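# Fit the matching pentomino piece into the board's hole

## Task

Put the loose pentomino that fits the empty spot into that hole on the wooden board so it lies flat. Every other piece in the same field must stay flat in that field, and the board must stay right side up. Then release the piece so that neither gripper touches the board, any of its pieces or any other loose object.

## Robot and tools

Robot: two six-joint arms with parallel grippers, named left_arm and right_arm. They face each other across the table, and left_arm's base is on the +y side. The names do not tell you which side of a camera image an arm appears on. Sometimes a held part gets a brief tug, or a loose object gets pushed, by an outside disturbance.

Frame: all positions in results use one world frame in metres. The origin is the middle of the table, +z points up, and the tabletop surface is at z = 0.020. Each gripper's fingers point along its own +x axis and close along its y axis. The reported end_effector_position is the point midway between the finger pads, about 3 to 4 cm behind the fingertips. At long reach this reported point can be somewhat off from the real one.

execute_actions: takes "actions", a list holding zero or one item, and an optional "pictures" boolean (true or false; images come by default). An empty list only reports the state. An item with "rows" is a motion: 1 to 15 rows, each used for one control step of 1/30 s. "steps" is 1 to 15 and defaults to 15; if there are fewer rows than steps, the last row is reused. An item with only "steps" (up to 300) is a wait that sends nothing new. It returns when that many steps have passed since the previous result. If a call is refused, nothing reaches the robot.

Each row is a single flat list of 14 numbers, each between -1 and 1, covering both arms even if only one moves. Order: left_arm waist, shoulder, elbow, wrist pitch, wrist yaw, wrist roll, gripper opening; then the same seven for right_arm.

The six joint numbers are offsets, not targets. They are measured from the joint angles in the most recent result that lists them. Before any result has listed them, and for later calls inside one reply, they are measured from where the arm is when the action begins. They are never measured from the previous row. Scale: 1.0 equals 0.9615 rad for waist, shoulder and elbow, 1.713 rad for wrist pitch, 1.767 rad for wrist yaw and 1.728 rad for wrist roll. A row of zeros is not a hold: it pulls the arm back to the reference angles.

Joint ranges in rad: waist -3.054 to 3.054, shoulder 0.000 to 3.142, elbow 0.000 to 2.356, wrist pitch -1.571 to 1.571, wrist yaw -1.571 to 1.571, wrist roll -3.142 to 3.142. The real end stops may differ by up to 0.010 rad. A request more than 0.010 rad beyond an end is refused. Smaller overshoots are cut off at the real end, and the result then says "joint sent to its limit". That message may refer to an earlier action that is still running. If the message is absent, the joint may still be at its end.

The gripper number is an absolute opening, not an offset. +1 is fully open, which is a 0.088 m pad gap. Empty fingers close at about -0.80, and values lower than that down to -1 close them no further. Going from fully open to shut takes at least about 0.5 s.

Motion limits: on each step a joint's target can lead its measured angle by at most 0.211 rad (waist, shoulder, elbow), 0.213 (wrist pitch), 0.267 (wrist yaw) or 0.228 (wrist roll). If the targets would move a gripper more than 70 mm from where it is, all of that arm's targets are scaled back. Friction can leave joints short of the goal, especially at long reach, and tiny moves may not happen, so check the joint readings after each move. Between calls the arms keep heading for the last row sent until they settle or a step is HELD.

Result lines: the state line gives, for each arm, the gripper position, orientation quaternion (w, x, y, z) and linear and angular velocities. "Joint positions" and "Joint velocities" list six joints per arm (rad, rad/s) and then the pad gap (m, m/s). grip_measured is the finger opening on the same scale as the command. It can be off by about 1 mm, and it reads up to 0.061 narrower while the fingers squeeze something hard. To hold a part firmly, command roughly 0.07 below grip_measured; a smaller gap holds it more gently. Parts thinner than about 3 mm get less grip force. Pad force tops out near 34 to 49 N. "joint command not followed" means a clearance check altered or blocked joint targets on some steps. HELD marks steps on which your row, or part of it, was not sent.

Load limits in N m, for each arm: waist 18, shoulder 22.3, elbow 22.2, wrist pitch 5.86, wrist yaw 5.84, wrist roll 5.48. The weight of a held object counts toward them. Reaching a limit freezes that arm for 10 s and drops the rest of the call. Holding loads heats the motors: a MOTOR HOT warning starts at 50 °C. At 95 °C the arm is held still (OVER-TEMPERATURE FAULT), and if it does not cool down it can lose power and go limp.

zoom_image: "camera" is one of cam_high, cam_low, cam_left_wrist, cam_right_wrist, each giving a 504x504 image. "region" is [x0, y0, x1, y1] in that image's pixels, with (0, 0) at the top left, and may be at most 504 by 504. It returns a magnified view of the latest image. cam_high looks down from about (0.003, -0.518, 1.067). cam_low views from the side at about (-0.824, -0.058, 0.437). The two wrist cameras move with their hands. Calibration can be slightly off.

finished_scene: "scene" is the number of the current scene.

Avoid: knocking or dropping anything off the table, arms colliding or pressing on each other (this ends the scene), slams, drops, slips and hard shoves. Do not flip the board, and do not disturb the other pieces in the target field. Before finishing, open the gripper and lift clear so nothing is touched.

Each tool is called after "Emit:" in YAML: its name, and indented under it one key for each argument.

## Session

Emit:
execute_actions:
  actions: []

Scene clock: 0.00 s of 3950.00 s.
left_arm: end_effector_position=(+0.0464, +0.2479, +0.4111) grip_measured=+1.000 end_effector_quat_wxyz=(+0.662, -0.017, -0.010, -0.749) end_effector_velocity=(+0.000, +0.001, -0.004) end_effector_angular_velocity=(+0.016, -0.009, +0.005) | right_arm: end_effector_position=(-0.2825, -0.0108, +0.4172) grip_measured=+1.000 end_effector_quat_wxyz=(+0.281, -0.223, +0.166, +0.919) end_effector_velocity=(+0.003, +0.000, -0.001) end_effector_angular_velocity=(-0.014, +0.004, -0.005)
Joint positions: left_arm=[-0.006  0.85   0.644  0.245 -0.003 -0.008  0.088] | right_arm=[ 0.638  1.983  2.252 -0.87  -0.479 -0.098  0.088]
Joint velocities: left_arm=[-0.002 -0.007 -0.002 -0.022 -0.007  0.007  0.   ] | right_arm=[-0.007 -0.002 -0.002 -0.007 -0.007  0.007  0.   ]
Motor temperatures (°C, as the motors report them): left_arm=[24 22 24 24 24 22] | right_arm=[22 25 24 23 24 24]
Heat: left arm: hottest waist 24 °C (+0.0 °C/min); right arm: hottest shoulder 25 °C (+0.0 °C/min).
camera_calibration (this result's frames):
cam_right_wrist: T_world_to_cam=[[0.561677, 0.797329, -0.220876, 0.27455], [0.548822, -0.558837, -0.621688, 0.443192], [-0.619124, 0.227966, -0.751477, 0.218507], [0, 0, 0, 1]] pos_world=[-0.262159, -0.0210469, 0.500372]

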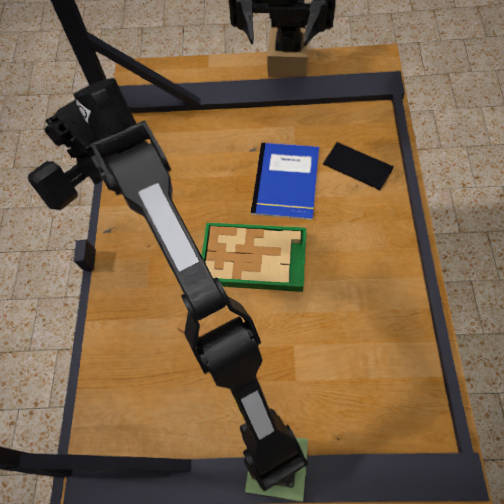

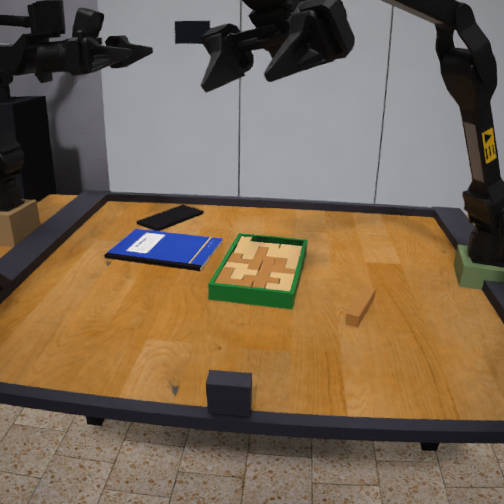

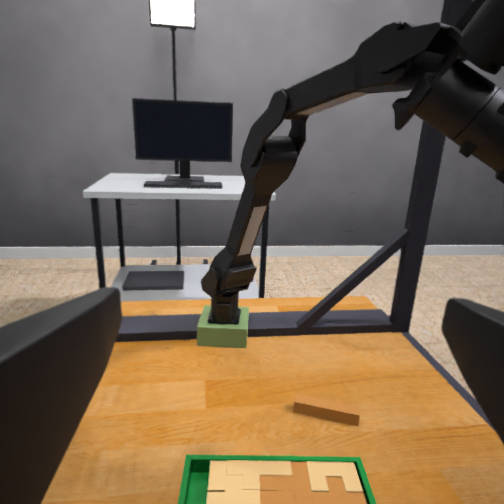

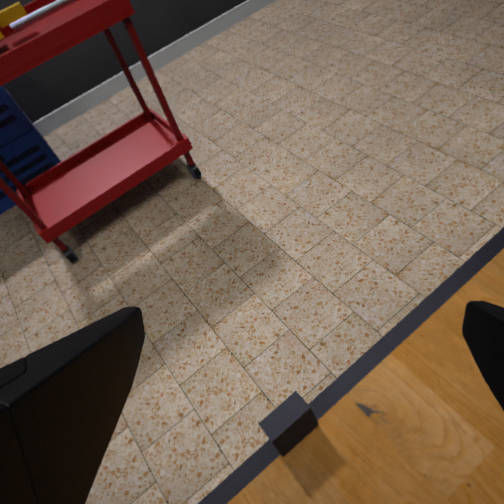

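Emit:
execute_actions:
  actions:
    - {"rows":[[0,0,0,0,0,0,1,0,-0.19,-0.73,-0.263,0.271,0.057,1]],"steps":15}
  pictures: false

Emit:
execute_actions:
  actions:
    - {"steps":25}

Emit:
zoom_image:
  camera: "cam_high"
  region: [190, 205, 330, 305]

Scene clock: 1.57 s of 3950.00 s.
left_arm: end_effector_position=(+0.0464, +0.2479, +0.4111) grip_measured=+1.000 end_effector_quat_wxyz=(+0.662, -0.017, -0.010, -0.749) end_effector_velocity=(+0.003, +0.000, -0.002) end_effector_angular_velocity=(+0.010, +0.022, +0.019) | right_arm: end_effector_position=(-0.1526, -0.1196, +0.2244) grip_measured=+1.000 end_effector_quat_wxyz=(+0.381, -0.570, +0.354, +0.636) end_effector_velocity=(+0.142, -0.236, -0.300) end_effector_angular_velocity=(-1.147, -0.723, -0.022)
Joint positions: left_arm=[-0.006  0.85   0.644  0.245 -0.003 -0.008  0.088] | right_arm=[ 0.639  1.812  1.647 -1.307 -0.016 -0.004  0.088]
Joint velocities: left_arm=[-0.002 -0.002 -0.002 -0.007 -0.022 -0.022  0.   ] | right_arm=[-0.002 -0.007 -1.087 -0.271  0.125  0.007  0.   ]
Motor temperatures (°C, as the motors report them): left_arm=[24 22 24 25 24 22] | right_arm=[22 26 25 23 24 24]
Heat: left arm: hottest wrist pitch 25 °C (+0.0 °C/min); right arm: hottest shoulder 26 °C (+0.0 °C/min).
Steps of this call (steps 1 to 32: nothing new was sent; steps 33 to 47: all 15 steps of this action). Readings (joint positions):
33: left_arm=[-0.006 0.850 0.644 0.245 -0.003 -0.008] | right_arm=[0.639 1.968 2.232 -0.874 -0.449 -0.087]
34: left_arm=[-0.006 0.850 0.644 0.245 -0.003 -0.008] | right_arm=[0.642 1.935 2.184 -0.939 -0.378 -0.064]
36: left_arm=[-0.006 0.850 0.644 0.245 -0.003 -0.008] | right_arm=[0.641 1.878 2.097 -1.035 -0.269 -0.038]
40: left_arm=[-0.006 0.850 0.644 0.245 -0.003 -0.008] | right_arm=[0.639 1.821 1.957 -1.185 -0.111 -0.017]
47: the state above

Scene clock: 2.40 s of 3950.00 s.
left_arm: end_effector_position=(+0.0464, +0.2479, +0.4111) grip_measured=+1.000 end_effector_quat_wxyz=(+0.662, -0.017, -0.010, -0.749) end_effector_velocity=(-0.002, +0.001, +0.000) end_effector_angular_velocity=(+0.005, +0.021, -0.011) | right_arm: end_effector_position=(-0.1413, -0.1374, +0.2019) grip_measured=+1.000 end_effector_quat_wxyz=(+0.368, -0.602, +0.370, +0.604) end_effector_velocity=(+0.001, -0.002, +0.000) end_effector_angular_velocity=(-0.010, +0.003, +0.005)
Joint positions: left_arm=[-0.006  0.85   0.644  0.245 -0.003 -0.008  0.088] | right_arm=[ 0.639  1.811  1.56  -1.319 -0.003 -0.002  0.088]
Joint velocities: left_arm=[-0.002 -0.002  0.002 -0.007  0.007 -0.022  0.   ] | right_arm=[-0.002 -0.002 -0.002 -0.007 -0.007 -0.007  0.   ]
Motor temperatures (°C, as the motors report them): left_arm=[24 22 24 25 24 22] | right_arm=[22 26 25 23 24 24]
Heat: left arm: hottest wrist pitch 25 °C (+0.0 °C/min); right arm: hottest shoulder 26 °C (+0.0 °C/min).
Steps of this call (steps 1 to 25: the robot went on to your last target). Readings (joint positions):
1: left_arm=[-0.006 0.850 0.644 0.245 -0.003 -0.008] | right_arm=[0.639 1.812 1.616 -1.312 -0.013 -0.003]
2: left_arm=[-0.006 0.850 0.644 0.245 -0.003 -0.008] | right_arm=[0.639 1.812 1.595 -1.314 -0.010 -0.003]
4: left_arm=[-0.006 0.850 0.644 0.245 -0.003 -0.008] | right_arm=[0.639 1.812 1.577 -1.316 -0.007 -0.002]
8: left_arm=[-0.006 0.850 0.644 0.245 -0.003 -0.008] | right_arm=[0.639 1.811 1.566 -1.318 -0.004 -0.002]
25: the state above
camera_calibration (this result's frames):
cam_right_wrist: T_world_to_cam=[[0.898597, 0.435873, -0.0503862, 0.212138], [0.425563, -0.837806, 0.342018, -0.0891917], [0.106862, -0.328779, -0.938342, 0.23681], [0, 0, 0, 1]] pos_world=[-0.177976, -0.0893325, 0.263402]

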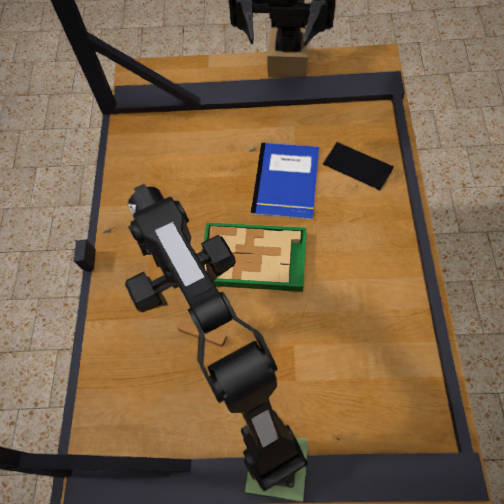

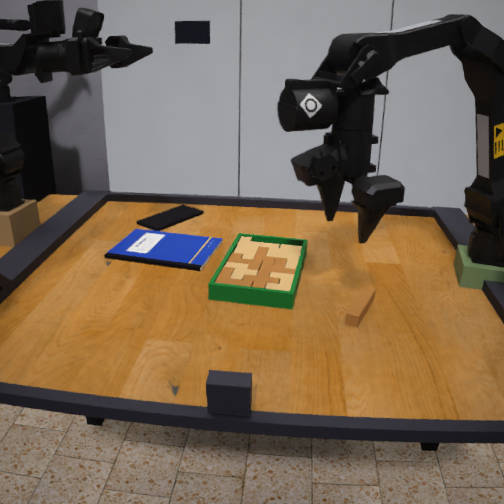

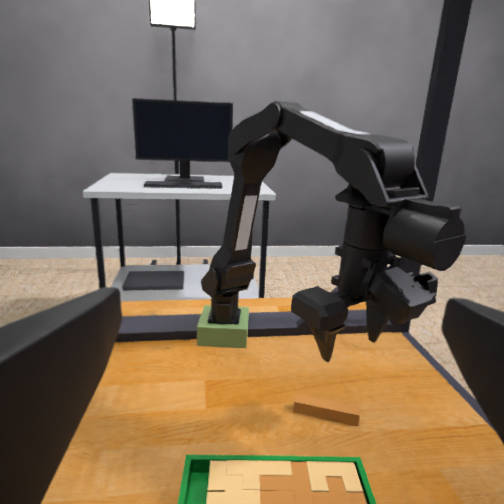

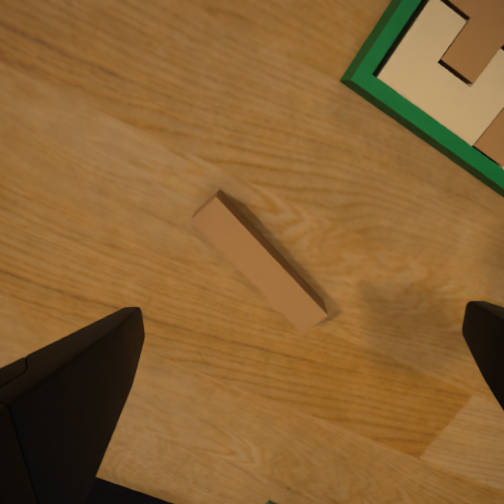

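Region (190, 205, 330, 305) of cam_high's 504x504 image, scaled by 3.600, with more detail than that image has; it fills the top 360 rows of this view, and the rest is white.

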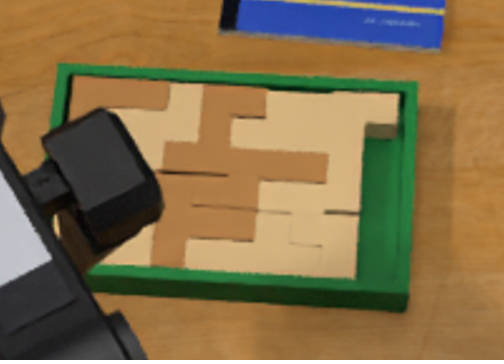

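Emit:
execute_actions:
  actions:
    - {"rows":[[0,0,0,0,0,0,1,0.058,0,-0.465,0.254,0,-0.371,1]],"steps":15}
  pictures: false

Emit:
execute_actions:
  actions:
    - {"steps":10}

Scene clock: 4.53 s of 3950.00 s.
left_arm: end_effector_position=(+0.0464, +0.2479, +0.4111) grip_measured=+1.000 end_effector_quat_wxyz=(+0.662, -0.017, -0.010, -0.749) end_effector_velocity=(-0.000, -0.001, -0.001) end_effector_angular_velocity=(+0.008, +0.006, -0.005) | right_arm: end_effector_position=(-0.1447, -0.1669, +0.0988) grip_measured=+1.000 end_effector_quat_wxyz=(+0.151, -0.689, +0.150, +0.692) end_effector_velocity=(+0.006, -0.011, -0.013) end_effector_angular_velocity=(-0.022, -0.005, +0.225)
Joint positions: left_arm=[-0.006  0.85   0.644  0.245 -0.003 -0.008  0.088] | right_arm=[ 0.692  1.804  1.13  -0.892 -0.002 -0.618  0.088]
Joint velocities: left_arm=[ 0.002  0.002  0.002 -0.007  0.007 -0.007  0.   ] | right_arm=[-0.002 -0.007 -0.066  0.037 -0.007 -0.227  0.   ]
Motor temperatures (°C, as the motors report them): left_arm=[24 22 25 25 24 22] | right_arm=[22 27 25 23 24 24]
Heat: left arm: hottest elbow 25 °C (+0.0 °C/min); right arm: hottest shoulder 27 °C (+0.0 °C/min).
Steps of this call (steps 1 to 15: the robot went on to your last target; steps 16 to 49: nothing new was sent; steps 50 to 64: all 15 steps of this action). Readings (joint positions):
50: left_arm=[-0.006 0.850 0.644 0.245 -0.003 -0.008] | right_arm=[0.641 1.809 1.537 -1.288 -0.001 -0.032]
51: left_arm=[-0.006 0.850 0.644 0.245 -0.003 -0.008] | right_arm=[0.649 1.796 1.492 -1.224 0.000 -0.092]
53: left_arm=[-0.006 0.850 0.644 0.245 -0.003 -0.008] | right_arm=[0.671 1.793 1.396 -1.123 -0.000 -0.205]
57: left_arm=[-0.006 0.850 0.644 0.245 -0.003 -0.008] | right_arm=[0.692 1.801 1.206 -0.960 -0.002 -0.429]
64: the state above

Scene clock: 4.87 s of 3950.00 s.
left_arm: end_effector_position=(+0.0464, +0.2479, +0.4111) grip_measured=+1.000 end_effector_quat_wxyz=(+0.662, -0.017, -0.010, -0.749) end_effector_velocity=(+0.000, +0.000, -0.002) end_effector_angular_velocity=(+0.008, +0.007, +0.005) | right_arm: end_effector_position=(-0.1441, -0.1678, +0.0970) grip_measured=+1.000 end_effector_quat_wxyz=(+0.143, -0.691, +0.142, +0.694) end_effector_velocity=(-0.001, -0.003, +0.000) end_effector_angular_velocity=(-0.017, +0.015, +0.005)
Joint positions: left_arm=[-0.006  0.85   0.644  0.245 -0.003 -0.008  0.088] | right_arm=[ 0.692  1.804  1.122 -0.886 -0.002 -0.64   0.088]
Joint velocities: left_arm=[-0.002 -0.002 -0.002 -0.007 -0.007 -0.007  0.   ] | right_arm=[-0.002 -0.002 -0.002 -0.007 -0.022 -0.007  0.   ]
Motor temperatures (°C, as the motors report them): left_arm=[24 22 25 25 24 22] | right_arm=[22 27 25 23 24 24]
Heat: left arm: hottest elbow 25 °C (+0.0 °C/min); right arm: hottest shoulder 27 °C (+0.0 °C/min).
Steps of this call (steps 1 to 10: the robot went on to your last target). Readings (joint positions):
1: left_arm=[-0.006 0.850 0.644 0.245 -0.003 -0.008] | right_arm=[0.692 1.804 1.128 -0.891 -0.002 -0.624]
2: left_arm=[-0.006 0.850 0.644 0.245 -0.003 -0.008] | right_arm=[0.692 1.804 1.126 -0.889 -0.002 -0.629]
4: left_arm=[-0.006 0.850 0.644 0.245 -0.003 -0.008] | right_arm=[0.692 1.804 1.124 -0.888 -0.002 -0.634]
8: left_arm=[-0.006 0.850 0.644 0.245 -0.003 -0.008] | right_arm=[0.692 1.804 1.123 -0.886 -0.002 -0.639]
10: the state above
camera_calibration (this result's frames):
cam_right_wrist: T_world_to_cam=[[0.414427, 0.908859, -0.0471701, 0.231952], [0.86229, -0.375561, 0.339719, 0.0631143], [0.291042, -0.181463, -0.939343, 0.18008], [0, 0, 0, 1]] pos_world=[-0.202961, -0.15443, 0.158657]

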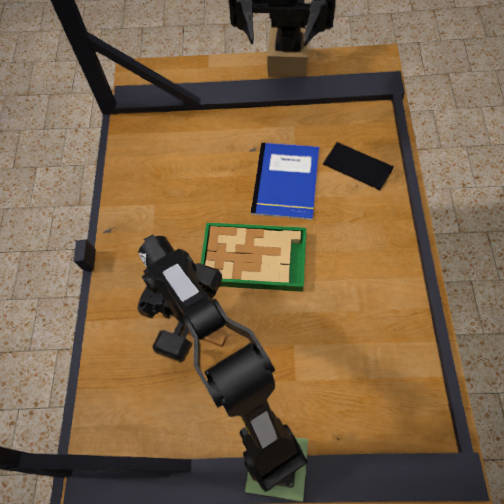

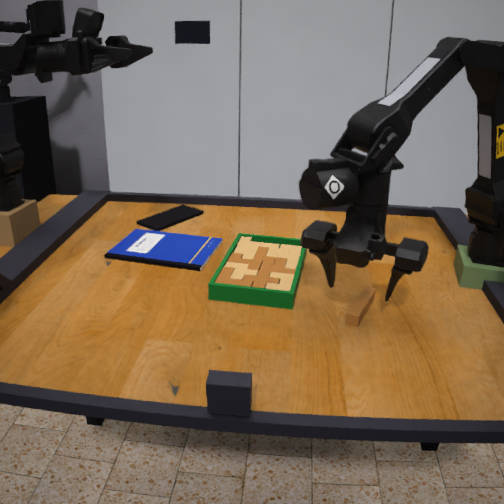

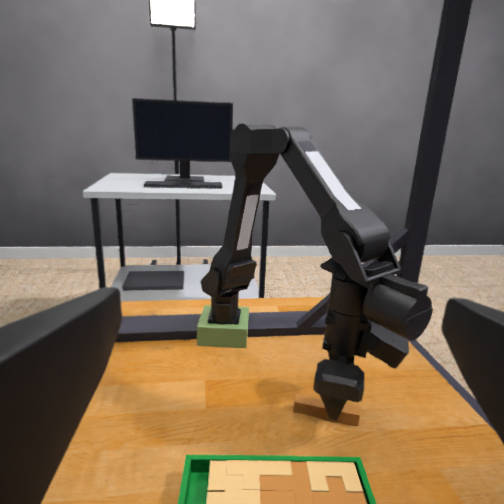

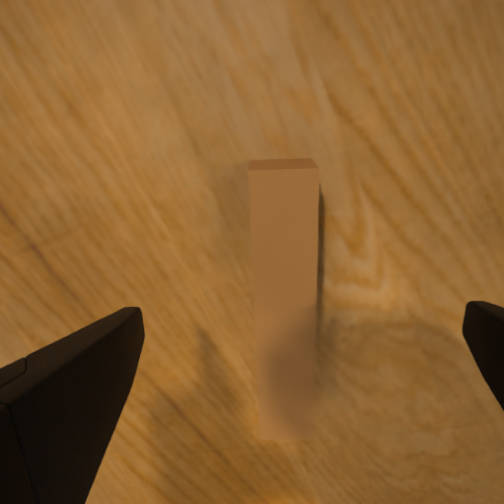

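Emit:
execute_actions:
  actions:
    - {"rows":[[0,0,0,0,0,0,1,0,0.022,-0.112,0.066,0,0,0.4]],"steps":15}

Scene clock: 6.23 s of 3950.00 s.
left_arm: end_effector_position=(+0.0464, +0.2479, +0.4111) grip_measured=+1.000 end_effector_quat_wxyz=(+0.662, -0.017, -0.010, -0.749) end_effector_velocity=(+0.003, +0.000, -0.002) end_effector_angular_velocity=(+0.006, -0.007, +0.020) | right_arm: end_effector_position=(-0.1392, -0.1763, +0.0726) grip_measured=+0.408 end_effector_quat_wxyz=(+0.143, -0.691, +0.141, +0.695) end_effector_velocity=(-0.003, -0.003, -0.001) end_effector_angular_velocity=(-0.009, +0.020, +0.025)
Joint positions: left_arm=[-0.006  0.85   0.644  0.245 -0.003 -0.008  0.088] | right_arm=[ 0.692  1.814  1.024 -0.775 -0.002 -0.641  0.059]
Joint velocities: left_arm=[-0.002 -0.002 -0.002 -0.007 -0.022  0.007  0.   ] | right_arm=[ 0.002 -0.002 -0.007  0.007 -0.022 -0.022 -0.003]
Motor temperatures (°C, as the motors report them): left_arm=[24 22 25 25 24 22] | right_arm=[22 27 25 23 24 24]
Heat: left arm: hottest elbow 25 °C (+9.6 °C/min); right arm: hottest shoulder 27 °C (+19.3 °C/min).
Steps of this call (steps 1 to 26: the robot went on to your last target; steps 27 to 41: all 15 steps of this action). Readings (joint positions):
27: left_arm=[-0.006 0.850 0.644 0.245 -0.003 -0.008] | right_arm=[0.692 1.804 1.111 -0.867 -0.002 -0.641]
28: left_arm=[-0.006 0.850 0.644 0.245 -0.003 -0.008] | right_arm=[0.692 1.804 1.092 -0.835 -0.002 -0.641]
30: left_arm=[-0.006 0.850 0.644 0.245 -0.003 -0.008] | right_arm=[0.692 1.808 1.058 -0.810 -0.002 -0.641]
34: left_arm=[-0.006 0.850 0.644 0.245 -0.003 -0.008] | right_arm=[0.692 1.814 1.027 -0.785 -0.002 -0.641]
41: the state above
camera_calibration (this result's frames):
cam_right_wrist: T_world_to_cam=[[0.413663, 0.909297, -0.0453987, 0.236309], [0.863094, -0.375798, 0.337409, 0.0642442], [0.289744, -0.178757, -0.940263, 0.154514], [0, 0, 0, 1]] pos_world=[-0.19797, -0.163112, 0.134335]

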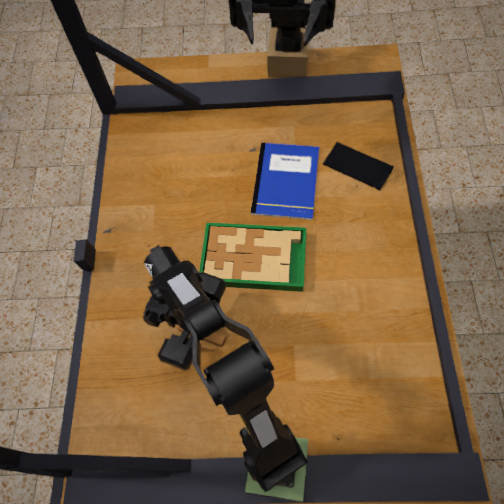

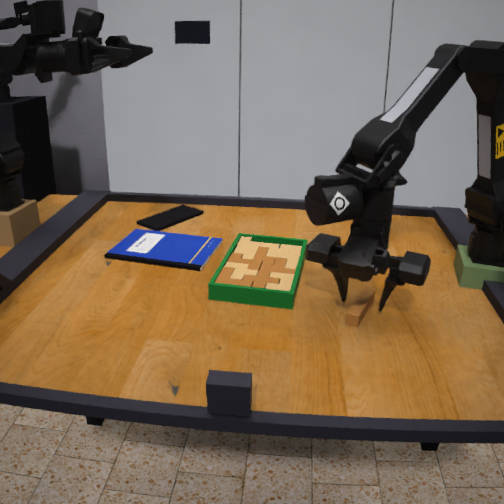

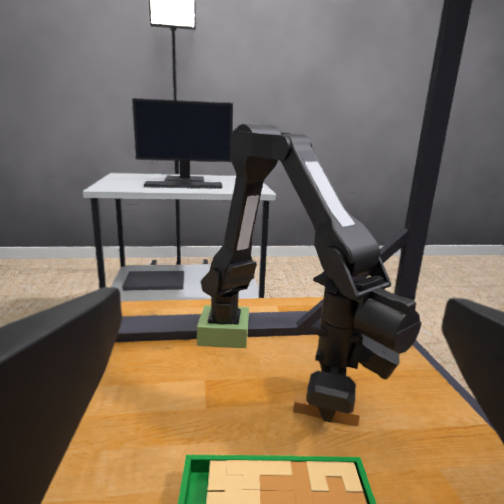

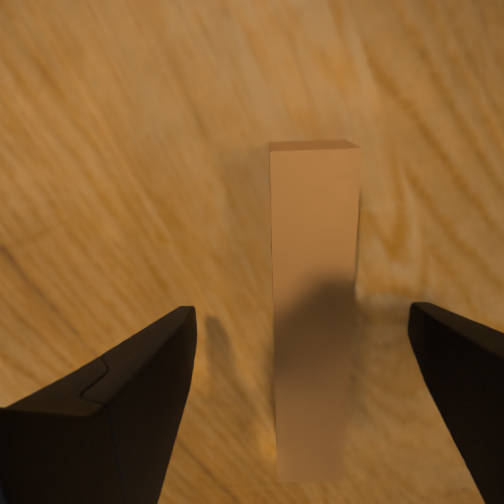

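Emit:
execute_actions:
  actions:
    - {"rows":[[0,0,0,0,0,0,1,0,0.006,-0.03,0.013,0,0,0.2],[0,0,0,0,0,0,1,0,0.006,-0.03,0.013,0,0,0.1],[0,0,0,0,0,0,1,0,0.006,-0.03,0.013,0,0,0],[0,0,0,0,0,0,1,0,0.006,-0.03,0.013,0,0,0],[0,0,0,0,0,0,1,0,0.006,-0.03,0.013,0,0,-0.1],[0,0,0,0,0,0,1,0,0.006,-0.03,0.013,0,0,-0.1],[0,0,0,0,0,0,1,0,0.006,-0.03,0.013,0,0,-0.2],[0,0,0,0,0,0,1,0,0.006,-0.03,0.013,0,0,-0.25],[0,0,0,0,0,0,1,0,0.006,-0.03,0.013,0,0,-0.3],[0,0,0,0,0,0,1,0,0.006,-0.03,0.013,0,0,-0.35],[0,0,0,0,0,0,1,0,0.006,-0.03,0.013,0,0,-0.4],[0,0,0,0,0,0,1,0,0.006,-0.03,0.013,0,0,-0.5]],"steps":15}

Scene clock: 7.70 s of 3950.00 s.
left_arm: end_effector_position=(+0.0464, +0.2479, +0.4111) grip_measured=+1.000 end_effector_quat_wxyz=(+0.662, -0.017, -0.010, -0.749) end_effector_velocity=(+0.000, -0.001, -0.004) end_effector_angular_velocity=(+0.023, +0.005, +0.005) | right_arm: end_effector_position=(-0.1380, -0.1784, +0.0683) grip_measured=-0.416 end_effector_quat_wxyz=(+0.144, -0.690, +0.141, +0.695) end_effector_velocity=(+0.003, -0.001, +0.000) end_effector_angular_velocity=(-0.003, -0.010, +0.005)
Joint positions: left_arm=[-0.006  0.85   0.644  0.245 -0.003 -0.008  0.088] | right_arm=[ 0.692  1.814  1.004 -0.754 -0.002 -0.641  0.019]
Joint velocities: left_arm=[-0.002  0.002  0.002 -0.022 -0.007 -0.007  0.   ] | right_arm=[-0.002 -0.002 -0.002 -0.007  0.007 -0.007 -0.029]
Motor temperatures (°C, as the motors report them): left_arm=[24 22 25 26 24 22] | right_arm=[22 27 25 23 24 24]
Heat: left arm: hottest wrist pitch 26 °C (+15.6 °C/min); right arm: hottest shoulder 27 °C (+15.6 °C/min).
Steps of this call (steps 1 to 15: the robot went on to your last target; steps 16 to 29: nothing new was sent; steps 30 to 44: all 15 steps of this action). Readings (joint positions):
30: left_arm=[-0.006 0.850 0.644 0.245 -0.003 -0.008] | right_arm=[0.692 1.814 1.021 -0.770 -0.002 -0.641]
31: left_arm=[-0.006 0.850 0.644 0.245 -0.003 -0.008] | right_arm=[0.692 1.814 1.017 -0.764 -0.002 -0.641]
33: left_arm=[-0.006 0.850 0.644 0.245 -0.003 -0.008] | right_arm=[0.692 1.814 1.010 -0.760 -0.002 -0.641]
37: left_arm=[-0.006 0.850 0.644 0.245 -0.003 -0.008] | right_arm=[0.692 1.814 1.005 -0.756 -0.002 -0.641]
44: the state above
camera_calibration (this result's frames):
cam_right_wrist: T_world_to_cam=[[0.413637, 0.909342, -0.0447354, 0.23747], [0.863287, -0.376132, 0.336541, 0.0638777], [0.289205, -0.177826, -0.940605, 0.149921], [0, 0, 0, 1]] pos_world=[-0.196729, -0.165255, 0.130143]

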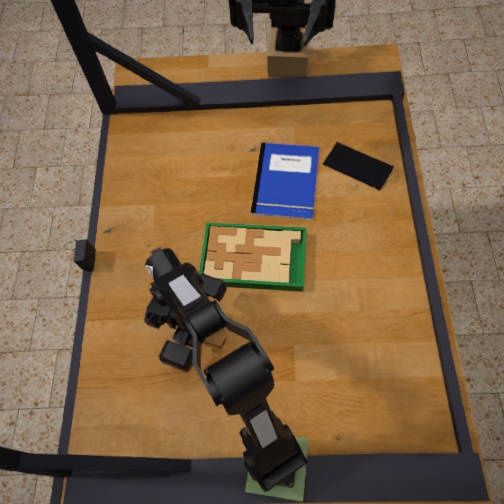

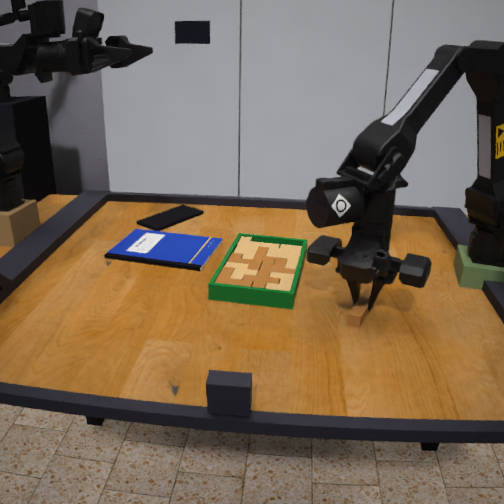

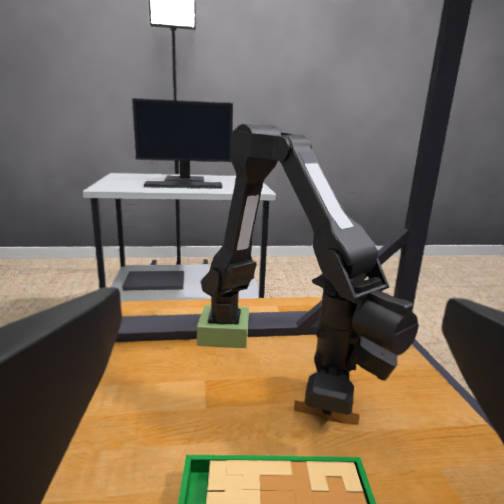

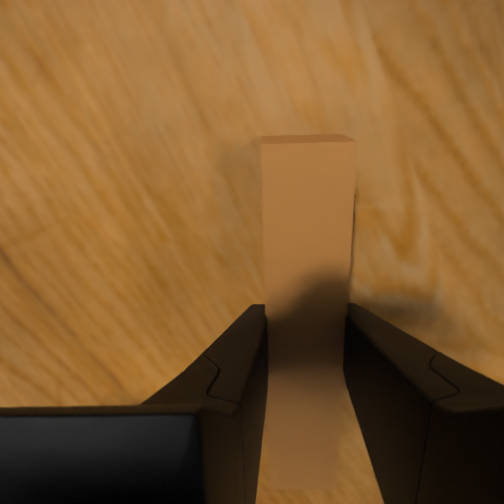

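Emit:
execute_actions:
  actions:
    - {"rows":[[0,0,0,0,0,0,1,0,0,0.06,-0.033,0,0,-0.5],[0,0,0,0,0,0,1,0,0,0.06,-0.033,0,0,-0.5],[0,0,0,0,0,0,1,0,0,0.15,-0.085,0,0,-0.5],[0,0,0,0,0,0,1,0,0,0.15,-0.085,0,0,-0.5],[0,0,0,0,0,0,1,0,0,0.3,-0.17,0,0,-0.5],[0,0,0,0,0,0,1,0,0,0.3,-0.17,0,0,-0.5],[0,0,0,0,0,0,1,-0.1,0,0.35,-0.19,0,0.1,-0.5],[0,0,0,0,0,0,1,-0.2,0.05,0.45,-0.2,0,0.2,-0.5],[0,0,0,0,0,0,1,-0.72,0.4,0.835,-0.245,0,0.335,-0.5]],"steps":15}
  pictures: false

Emit:
execute_actions:
  actions:
    - {"steps":30}

Scene clock: 9.03 s of 3950.00 s.
left_arm: end_effector_position=(+0.0464, +0.2479, +0.4111) grip_measured=+1.000 end_effector_quat_wxyz=(+0.662, -0.017, -0.010, -0.749) end_effector_velocity=(-0.000, +0.001, +0.000) end_effector_angular_velocity=(+0.003, +0.007, -0.005) | right_arm: end_effector_position=(-0.0674, -0.0716, +0.1188) grip_measured=-0.429 end_effector_quat_wxyz=(+0.358, -0.613, +0.392, +0.585) end_effector_velocity=(+0.367, +0.315, -0.096) end_effector_angular_velocity=(-0.021, -0.059, -2.343)
Joint positions: left_arm=[-0.006  0.85   0.644  0.245 -0.003 -0.008  0.088] | right_arm=[ 0.379  2.052  1.556 -1.138 -0.005 -0.241  0.018]
Joint velocities: left_arm=[ 0.002 -0.002  0.002 -0.007  0.007 -0.007  0.   ] | right_arm=[-1.15   0.984  1.082 -0.125 -0.022  1.194  0.   ]
Motor temperatures (°C, as the motors report them): left_arm=[24 22 25 26 24 22] | right_arm=[22 27 25 23 24 24]
Heat: left arm: hottest wrist pitch 26 °C (+13.3 °C/min); right arm: hottest shoulder 27 °C (+13.3 °C/min).
Steps of this call (steps 1 to 15: the robot went on to your last target; steps 16 to 25: nothing new was sent; steps 26 to 40: all 15 steps of this action). Readings (joint positions):
26: left_arm=[-0.006 0.850 0.644 0.245 -0.003 -0.008] | right_arm=[0.692 1.814 1.009 -0.760 -0.002 -0.641]
27: left_arm=[-0.006 0.850 0.644 0.245 -0.003 -0.008] | right_arm=[0.692 1.814 1.018 -0.776 -0.002 -0.641]
29: left_arm=[-0.006 0.850 0.644 0.245 -0.003 -0.008] | right_arm=[0.692 1.814 1.060 -0.833 -0.002 -0.641]
33: left_arm=[-0.006 0.850 0.644 0.245 -0.003 -0.008] | right_arm=[0.670 1.816 1.239 -0.994 -0.010 -0.565]
40: the state above

Scene clock: 10.03 s of 3950.00 s.
left_arm: end_effector_position=(+0.0464, +0.2479, +0.4111) grip_measured=+1.000 end_effector_quat_wxyz=(+0.662, -0.017, -0.010, -0.749) end_effector_velocity=(+0.002, -0.001, -0.001) end_effector_angular_velocity=(+0.008, +0.007, +0.009) | right_arm: end_effector_position=(+0.0818, -0.0163, +0.1302) grip_measured=-0.429 end_effector_quat_wxyz=(+0.531, -0.469, +0.519, +0.478) end_effector_velocity=(+0.000, +0.001, +0.000) end_effector_angular_velocity=(+0.008, +0.006, +0.005)
Joint positions: left_arm=[-0.006  0.85   0.644  0.245 -0.003 -0.008  0.088] | right_arm=[ 0.001  2.179  1.801 -1.172  0.    -0.064  0.018]
Joint velocities: left_arm=[ 0.002  0.002  0.002 -0.007 -0.007 -0.007  0.   ] | right_arm=[-0.002 -0.002 -0.002  0.007 -0.007 -0.007 -0.   ]
Motor temperatures (°C, as the motors report them): left_arm=[24 22 26 26 24 22] | right_arm=[22 27 25 23 24 24]
Heat: left arm: hottest elbow 26 °C (+12.0 °C/min); right arm: hottest shoulder 27 °C (+12.0 °C/min).
Steps of this call (steps 1 to 30: the robot went on to your last target). Readings (joint positions):
1: left_arm=[-0.006 0.850 0.644 0.245 -0.003 -0.008] | right_arm=[0.341 2.083 1.593 -1.143 -0.005 -0.205]
2: left_arm=[-0.006 0.850 0.644 0.245 -0.003 -0.008] | right_arm=[0.303 2.107 1.627 -1.148 -0.005 -0.177]
4: left_arm=[-0.006 0.850 0.644 0.245 -0.003 -0.008] | right_arm=[0.229 2.138 1.687 -1.155 -0.005 -0.137]
8: left_arm=[-0.006 0.850 0.644 0.245 -0.003 -0.008] | right_arm=[0.077 2.160 1.768 -1.164 -0.003 -0.088]
30: the state above
All arms were judged still, so your last target was given up. Only a new action makes them travel on or press farther. Fingers that are still opening or closing keep moving.
camera_calibration (this result's frames):
cam_right_wrist: T_world_to_cam=[[0.991363, -0.122651, -0.0464256, -0.0618916], [-0.101259, -0.940849, 0.323343, -0.0143923], [-0.0833377, -0.315849, -0.945142, 0.202139], [0, 0, 0, 1]] pos_world=[0.0767455, 0.0427135, 0.192831]

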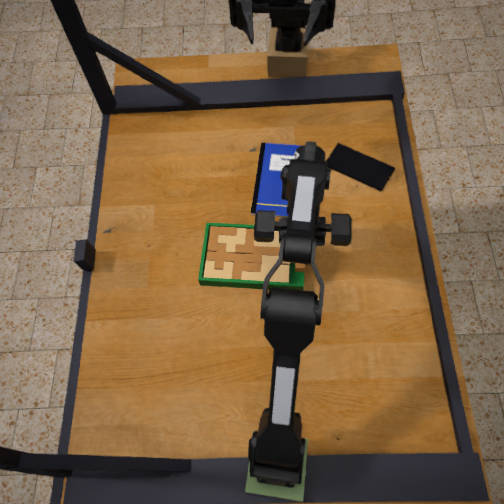

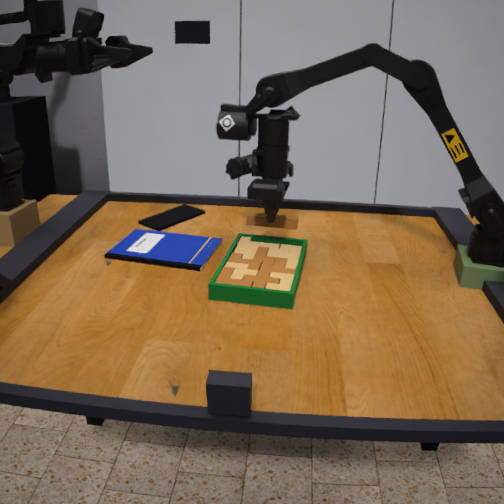

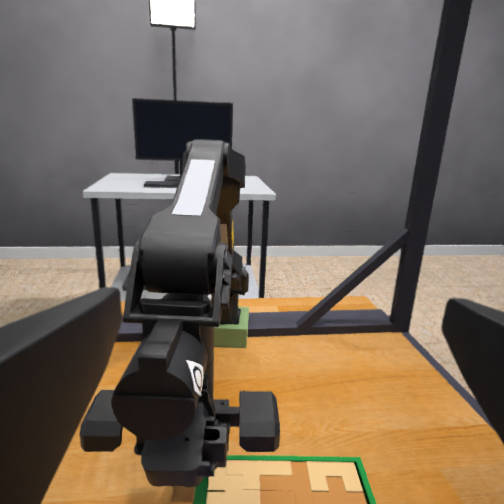

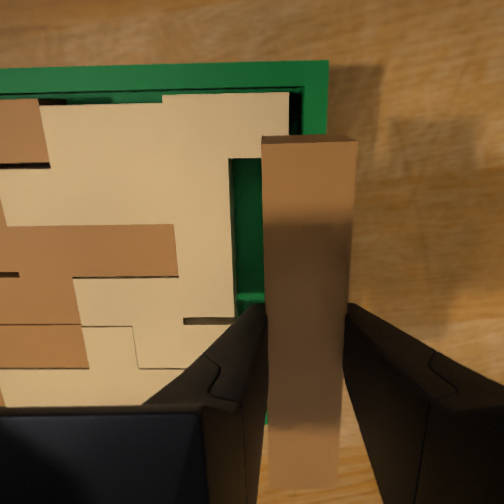

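Emit:
execute_actions:
  actions:
    - {"rows":[[0,0,0,0,0,0,1,0.034,-0.026,-0.03,0.01,0,0.03,-0.5],[0,0,0,0,0,0,1,0.034,-0.026,-0.03,0.01,0,0.03,-0.5],[0,0,0,0,0,0,1,0.034,-0.026,-0.03,0.01,0,0.03,-0.5],[0,0,0,0,0,0,1,0.034,-0.026,-0.116,0.053,0,0.03,-0.5]],"steps":15}

Scene clock: 12.00 s of 3950.00 s.
left_arm: end_effector_position=(+0.0464, +0.2479, +0.4111) grip_measured=+1.000 end_effector_quat_wxyz=(+0.662, -0.017, -0.010, -0.749) end_effector_velocity=(-0.002, +0.001, +0.003) end_effector_angular_velocity=(-0.011, +0.009, -0.010) | right_arm: end_effector_position=(+0.0672, -0.0208, +0.1104) grip_measured=-0.429 end_effector_quat_wxyz=(+0.535, -0.464, +0.523, +0.474) end_effector_velocity=(-0.001, -0.005, -0.004) end_effector_angular_velocity=(-0.011, +0.009, -0.010)
Joint positions: left_arm=[-0.006  0.85   0.644  0.245 -0.003 -0.008  0.088] | right_arm=[ 0.034  2.167  1.701 -1.084  0.    -0.015  0.018]
Joint velocities: left_arm=[-0.002 -0.002  0.002  0.007  0.007 -0.007  0.   ] | right_arm=[-0.002 -0.007 -0.027  0.007 -0.007  0.007 -0.   ]
Motor temperatures (°C, as the motors report them): left_arm=[24 22 26 26 24 22] | right_arm=[22 28 25 23 24 24]
Heat: left arm: hottest elbow 26 °C (+10.0 °C/min); right arm: hottest shoulder 28 °C (+15.0 °C/min).
Steps of this call (steps 1 to 44: nothing new was sent; steps 45 to 59: all 15 steps of this action). Readings (joint positions):
45: left_arm=[-0.006 0.850 0.644 0.245 -0.003 -0.008] | right_arm=[0.002 2.179 1.801 -1.171 0.000 -0.057]
46: left_arm=[-0.006 0.850 0.644 0.245 -0.003 -0.008] | right_arm=[0.005 2.179 1.797 -1.168 0.000 -0.045]
48: left_arm=[-0.006 0.850 0.644 0.245 -0.003 -0.008] | right_arm=[0.016 2.176 1.782 -1.150 0.000 -0.031]
52: left_arm=[-0.006 0.850 0.644 0.245 -0.003 -0.008] | right_arm=[0.033 2.167 1.720 -1.102 0.000 -0.019]
59: the state above
camera_calibration (this result's frames):
cam_right_wrist: T_world_to_cam=[[0.989121, -0.139237, -0.0474539, -0.0490503], [-0.116715, -0.939193, 0.322946, -0.0125875], [-0.0895342, -0.313894, -0.945227, 0.181275], [0, 0, 0, 1]] pos_world=[0.0632779, 0.0382495, 0.173083]

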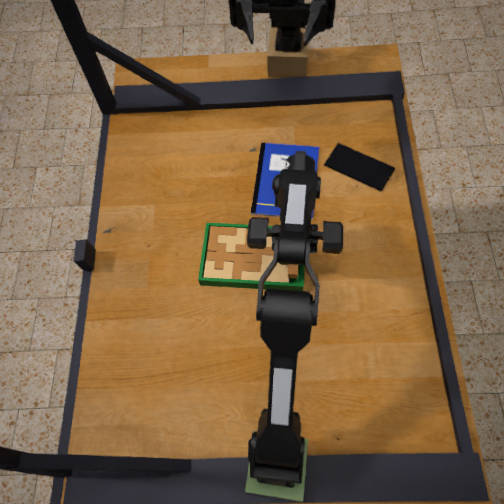

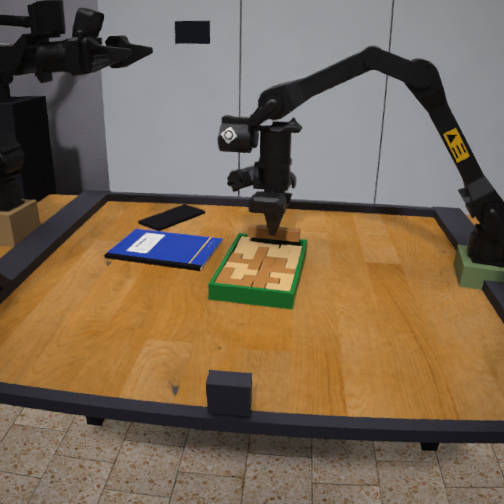

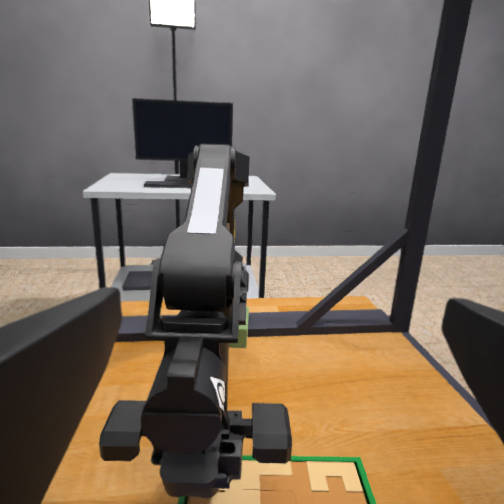

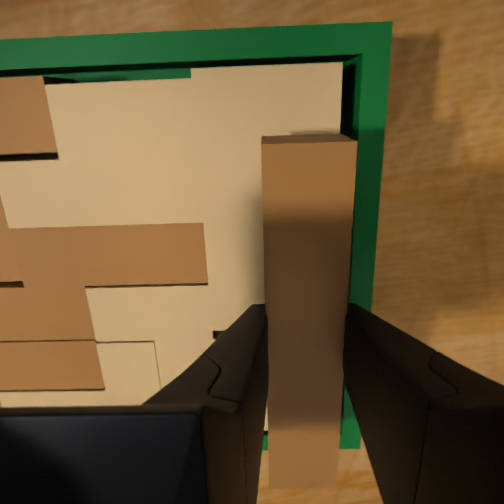

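Emit:
execute_actions:
  actions:
    - {"rows":[[0,0,0,0,0,0,1,-0.011,0,-0.02,0.012,0,-0.028,-0.5]],"steps":12}

Emit:
zoom_image:
  camera: "cam_right_wrist"
  region: [150, 0, 450, 320]

Scene clock: 13.70 s of 3950.00 s.
left_arm: end_effector_position=(+0.0464, +0.2479, +0.4111) grip_measured=+1.000 end_effector_quat_wxyz=(+0.662, -0.017, -0.010, -0.749) end_effector_velocity=(+0.000, +0.000, +0.000) end_effector_angular_velocity=(+0.003, +0.007, +0.005) | right_arm: end_effector_position=(+0.0709, -0.0200, +0.1080) grip_measured=-0.429 end_effector_quat_wxyz=(+0.528, -0.472, +0.512, +0.486) end_effector_velocity=(+0.002, -0.003, -0.002) end_effector_angular_velocity=(-0.011, +0.008, +0.015)
Joint positions: left_arm=[-0.006  0.85   0.644  0.245 -0.003 -0.008  0.088] | right_arm=[ 0.025  2.167  1.691 -1.066  0.    -0.06   0.018]
Joint velocities: left_arm=[-0.002 -0.002  0.002 -0.007 -0.007 -0.007  0.   ] | right_arm=[-0.007  0.002 -0.002 -0.007 -0.007 -0.022 -0.   ]
Motor temperatures (°C, as the motors report them): left_arm=[24 22 26 26 24 22] | right_arm=[22 28 25 23 24 24]
Heat: left arm: hottest elbow 26 °C (+8.8 °C/min); right arm: hottest shoulder 28 °C (+13.1 °C/min).
Steps of this call (steps 1 to 15: the robot went on to your last target; steps 16 to 39: nothing new was sent; steps 40 to 51: all 12 steps of this action). Readings (joint positions):
40: left_arm=[-0.006 0.850 0.644 0.245 -0.003 -0.008] | right_arm=[0.033 2.167 1.698 -1.080 0.000 -0.020]
41: left_arm=[-0.006 0.850 0.644 0.245 -0.003 -0.008] | right_arm=[0.033 2.167 1.696 -1.075 0.000 -0.031]
43: left_arm=[-0.006 0.850 0.644 0.245 -0.003 -0.008] | right_arm=[0.030 2.167 1.694 -1.070 0.000 -0.045]
47: left_arm=[-0.006 0.850 0.644 0.245 -0.003 -0.008] | right_arm=[0.026 2.167 1.692 -1.066 0.000 -0.057]
51: the state above
camera_calibration (this result's frames):
cam_right_wrist: T_world_to_cam=[[0.993657, -0.102541, -0.0461537, -0.0524045], [-0.0829625, -0.945567, 0.314674, -0.0122207], [-0.0759084, -0.308849, -0.948077, 0.179056], [0, 0, 0, 1]] pos_world=[0.0646501, 0.0383721, 0.171186]

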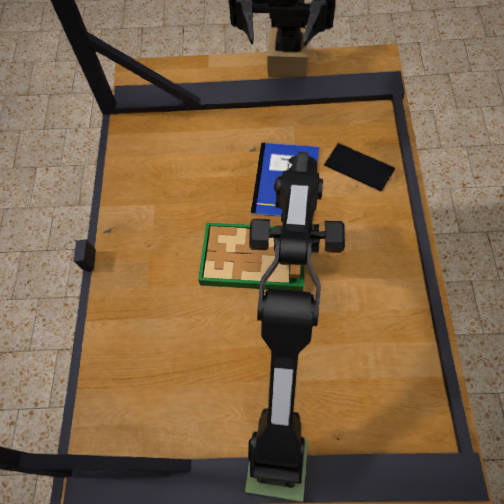

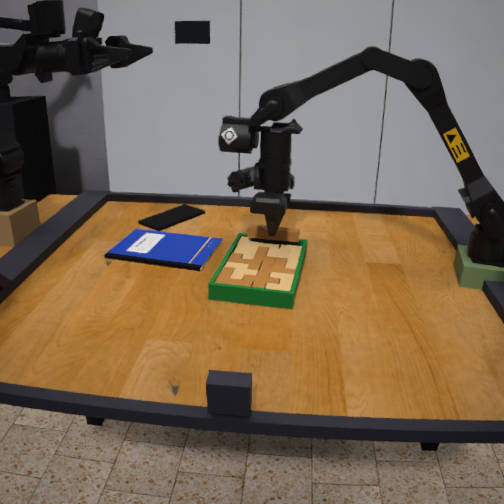

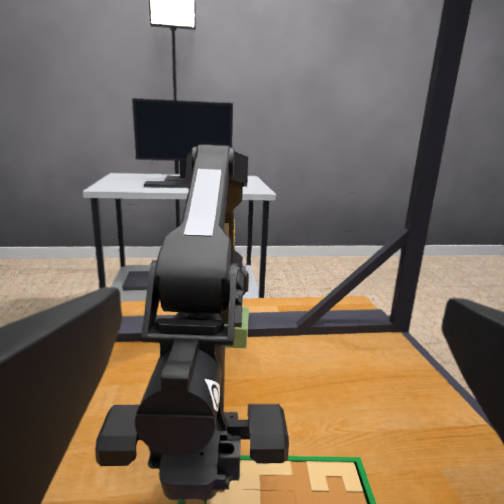

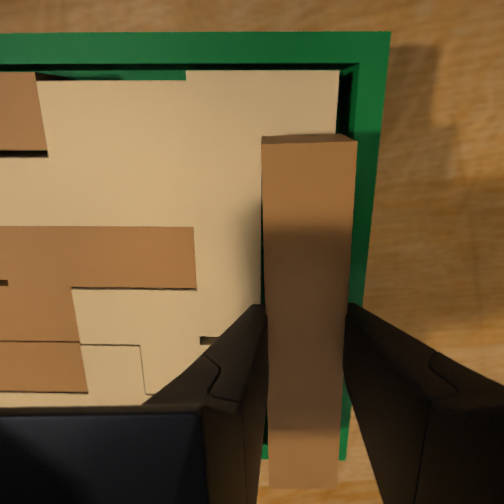

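Region (150, 0, 450, 320) of cam_right_wrist's 504x504 image, scaled by 1.575, with more detail than that image has; it fills the left 472 columns of this view, and the rest is white.

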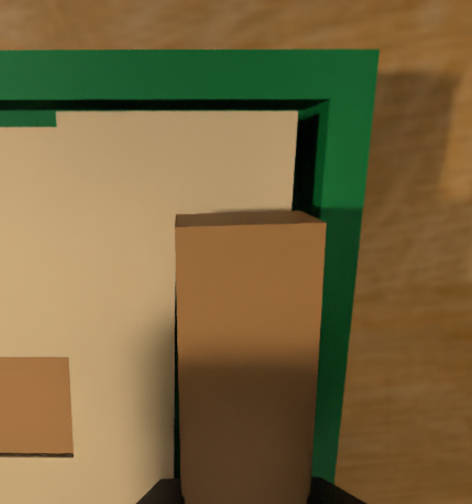

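Emit:
execute_actions:
  actions:
    - {"rows":[[0,0,0,0,0,0,1,0,0,-0.02,0.008,0,0,-0.5],[0,0,0,0,0,0,1,0,0,-0.02,0.008,0,0,-0.5],[0,0,0,0,0,0,1,0,0,-0.03,0.013,0,0,-0.5],[0,0,0,0,0,0,1,0,0,-0.03,0.013,0,0,-0.5],[0,0,0,0,0,0,1,0,0,-0.038,0.018,0,0,-0.5]],"steps":13}

Emit:
zoom_image:
  camera: "cam_right_wrist"
  region: [150, 0, 450, 320]

Scene clock: 14.97 s of 3950.00 s.
left_arm: end_effector_position=(+0.0464, +0.2479, +0.4111) grip_measured=+1.000 end_effector_quat_wxyz=(+0.662, -0.017, -0.010, -0.749) end_effector_velocity=(+0.000, +0.000, -0.002) end_effector_angular_velocity=(+0.008, +0.007, +0.005) | right_arm: end_effector_position=(+0.0708, -0.0210, +0.1016) grip_measured=-0.429 end_effector_quat_wxyz=(+0.529, -0.472, +0.511, +0.487) end_effector_velocity=(+0.002, -0.004, -0.001) end_effector_angular_velocity=(-0.013, -0.005, -0.010)
Joint positions: left_arm=[-0.006  0.85   0.644  0.245 -0.003 -0.008  0.088] | right_arm=[ 0.025  2.167  1.665 -1.037  0.    -0.061  0.018]
Joint velocities: left_arm=[-0.002 -0.002 -0.002 -0.007 -0.007 -0.007  0.   ] | right_arm=[-0.002 -0.002 -0.007 -0.007  0.007  0.007 -0.   ]
Motor temperatures (°C, as the motors report them): left_arm=[24 22 26 27 24 22] | right_arm=[22 29 26 23 24 24]
Heat: left arm: hottest wrist pitch 27 °C (+12.0 °C/min); right arm: hottest shoulder 29 °C (+16.0 °C/min).
Steps of this call (steps 1 to 15: the robot went on to your last target; steps 16 to 25: nothing new was sent; steps 26 to 38: all 13 steps of this action). Readings (joint positions):
26: left_arm=[-0.006 0.850 0.644 0.245 -0.003 -0.008] | right_arm=[0.025 2.167 1.690 -1.063 0.000 -0.061]
27: left_arm=[-0.006 0.850 0.644 0.245 -0.003 -0.008] | right_arm=[0.025 2.167 1.688 -1.060 0.000 -0.061]
29: left_arm=[-0.006 0.850 0.644 0.245 -0.003 -0.008] | right_arm=[0.025 2.167 1.682 -1.053 0.000 -0.061]
33: left_arm=[-0.006 0.850 0.644 0.245 -0.003 -0.008] | right_arm=[0.025 2.167 1.668 -1.042 0.000 -0.061]
38: the state above
camera_calibration (this result's frames):
cam_right_wrist: T_world_to_cam=[[0.993793, -0.101283, -0.0460108, -0.052657], [-0.0820102, -0.946488, 0.312144, -0.011024], [-0.0751635, -0.306433, -0.94892, 0.172723], [0, 0, 0, 1]] pos_world=[0.0644086, 0.0371608, 0.164919]

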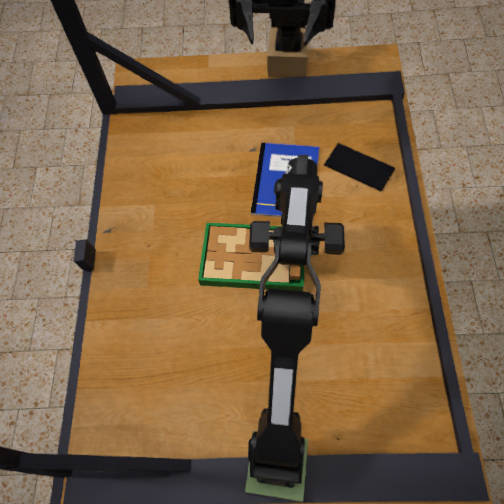

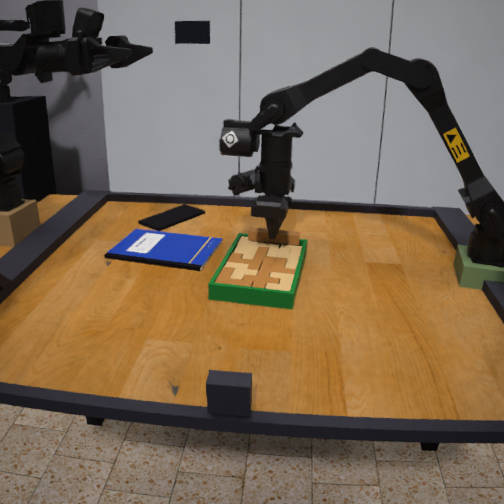

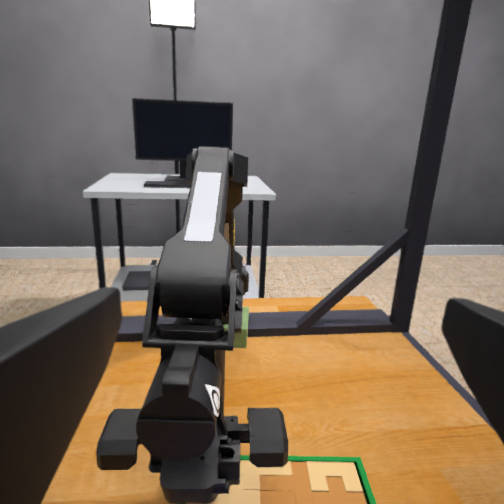

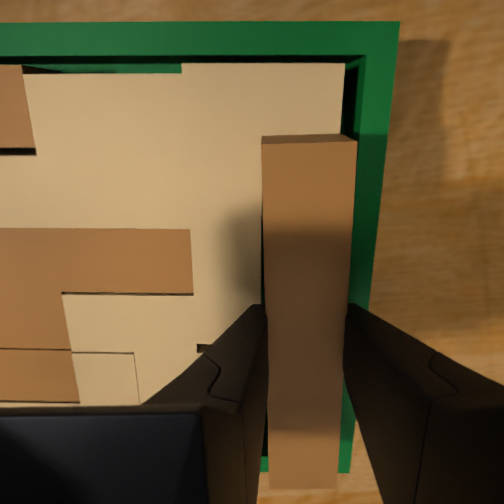

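Region (150, 0, 450, 320) of cam_right_wrist's 504x504 image, scaled by 1.575, with more detail than that image has; it fills the left 472 columns of this view, and the rest is white.

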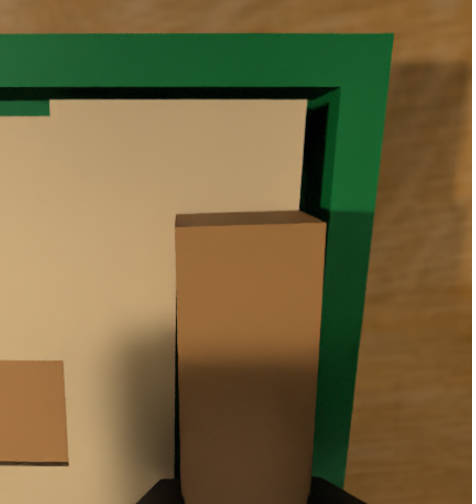

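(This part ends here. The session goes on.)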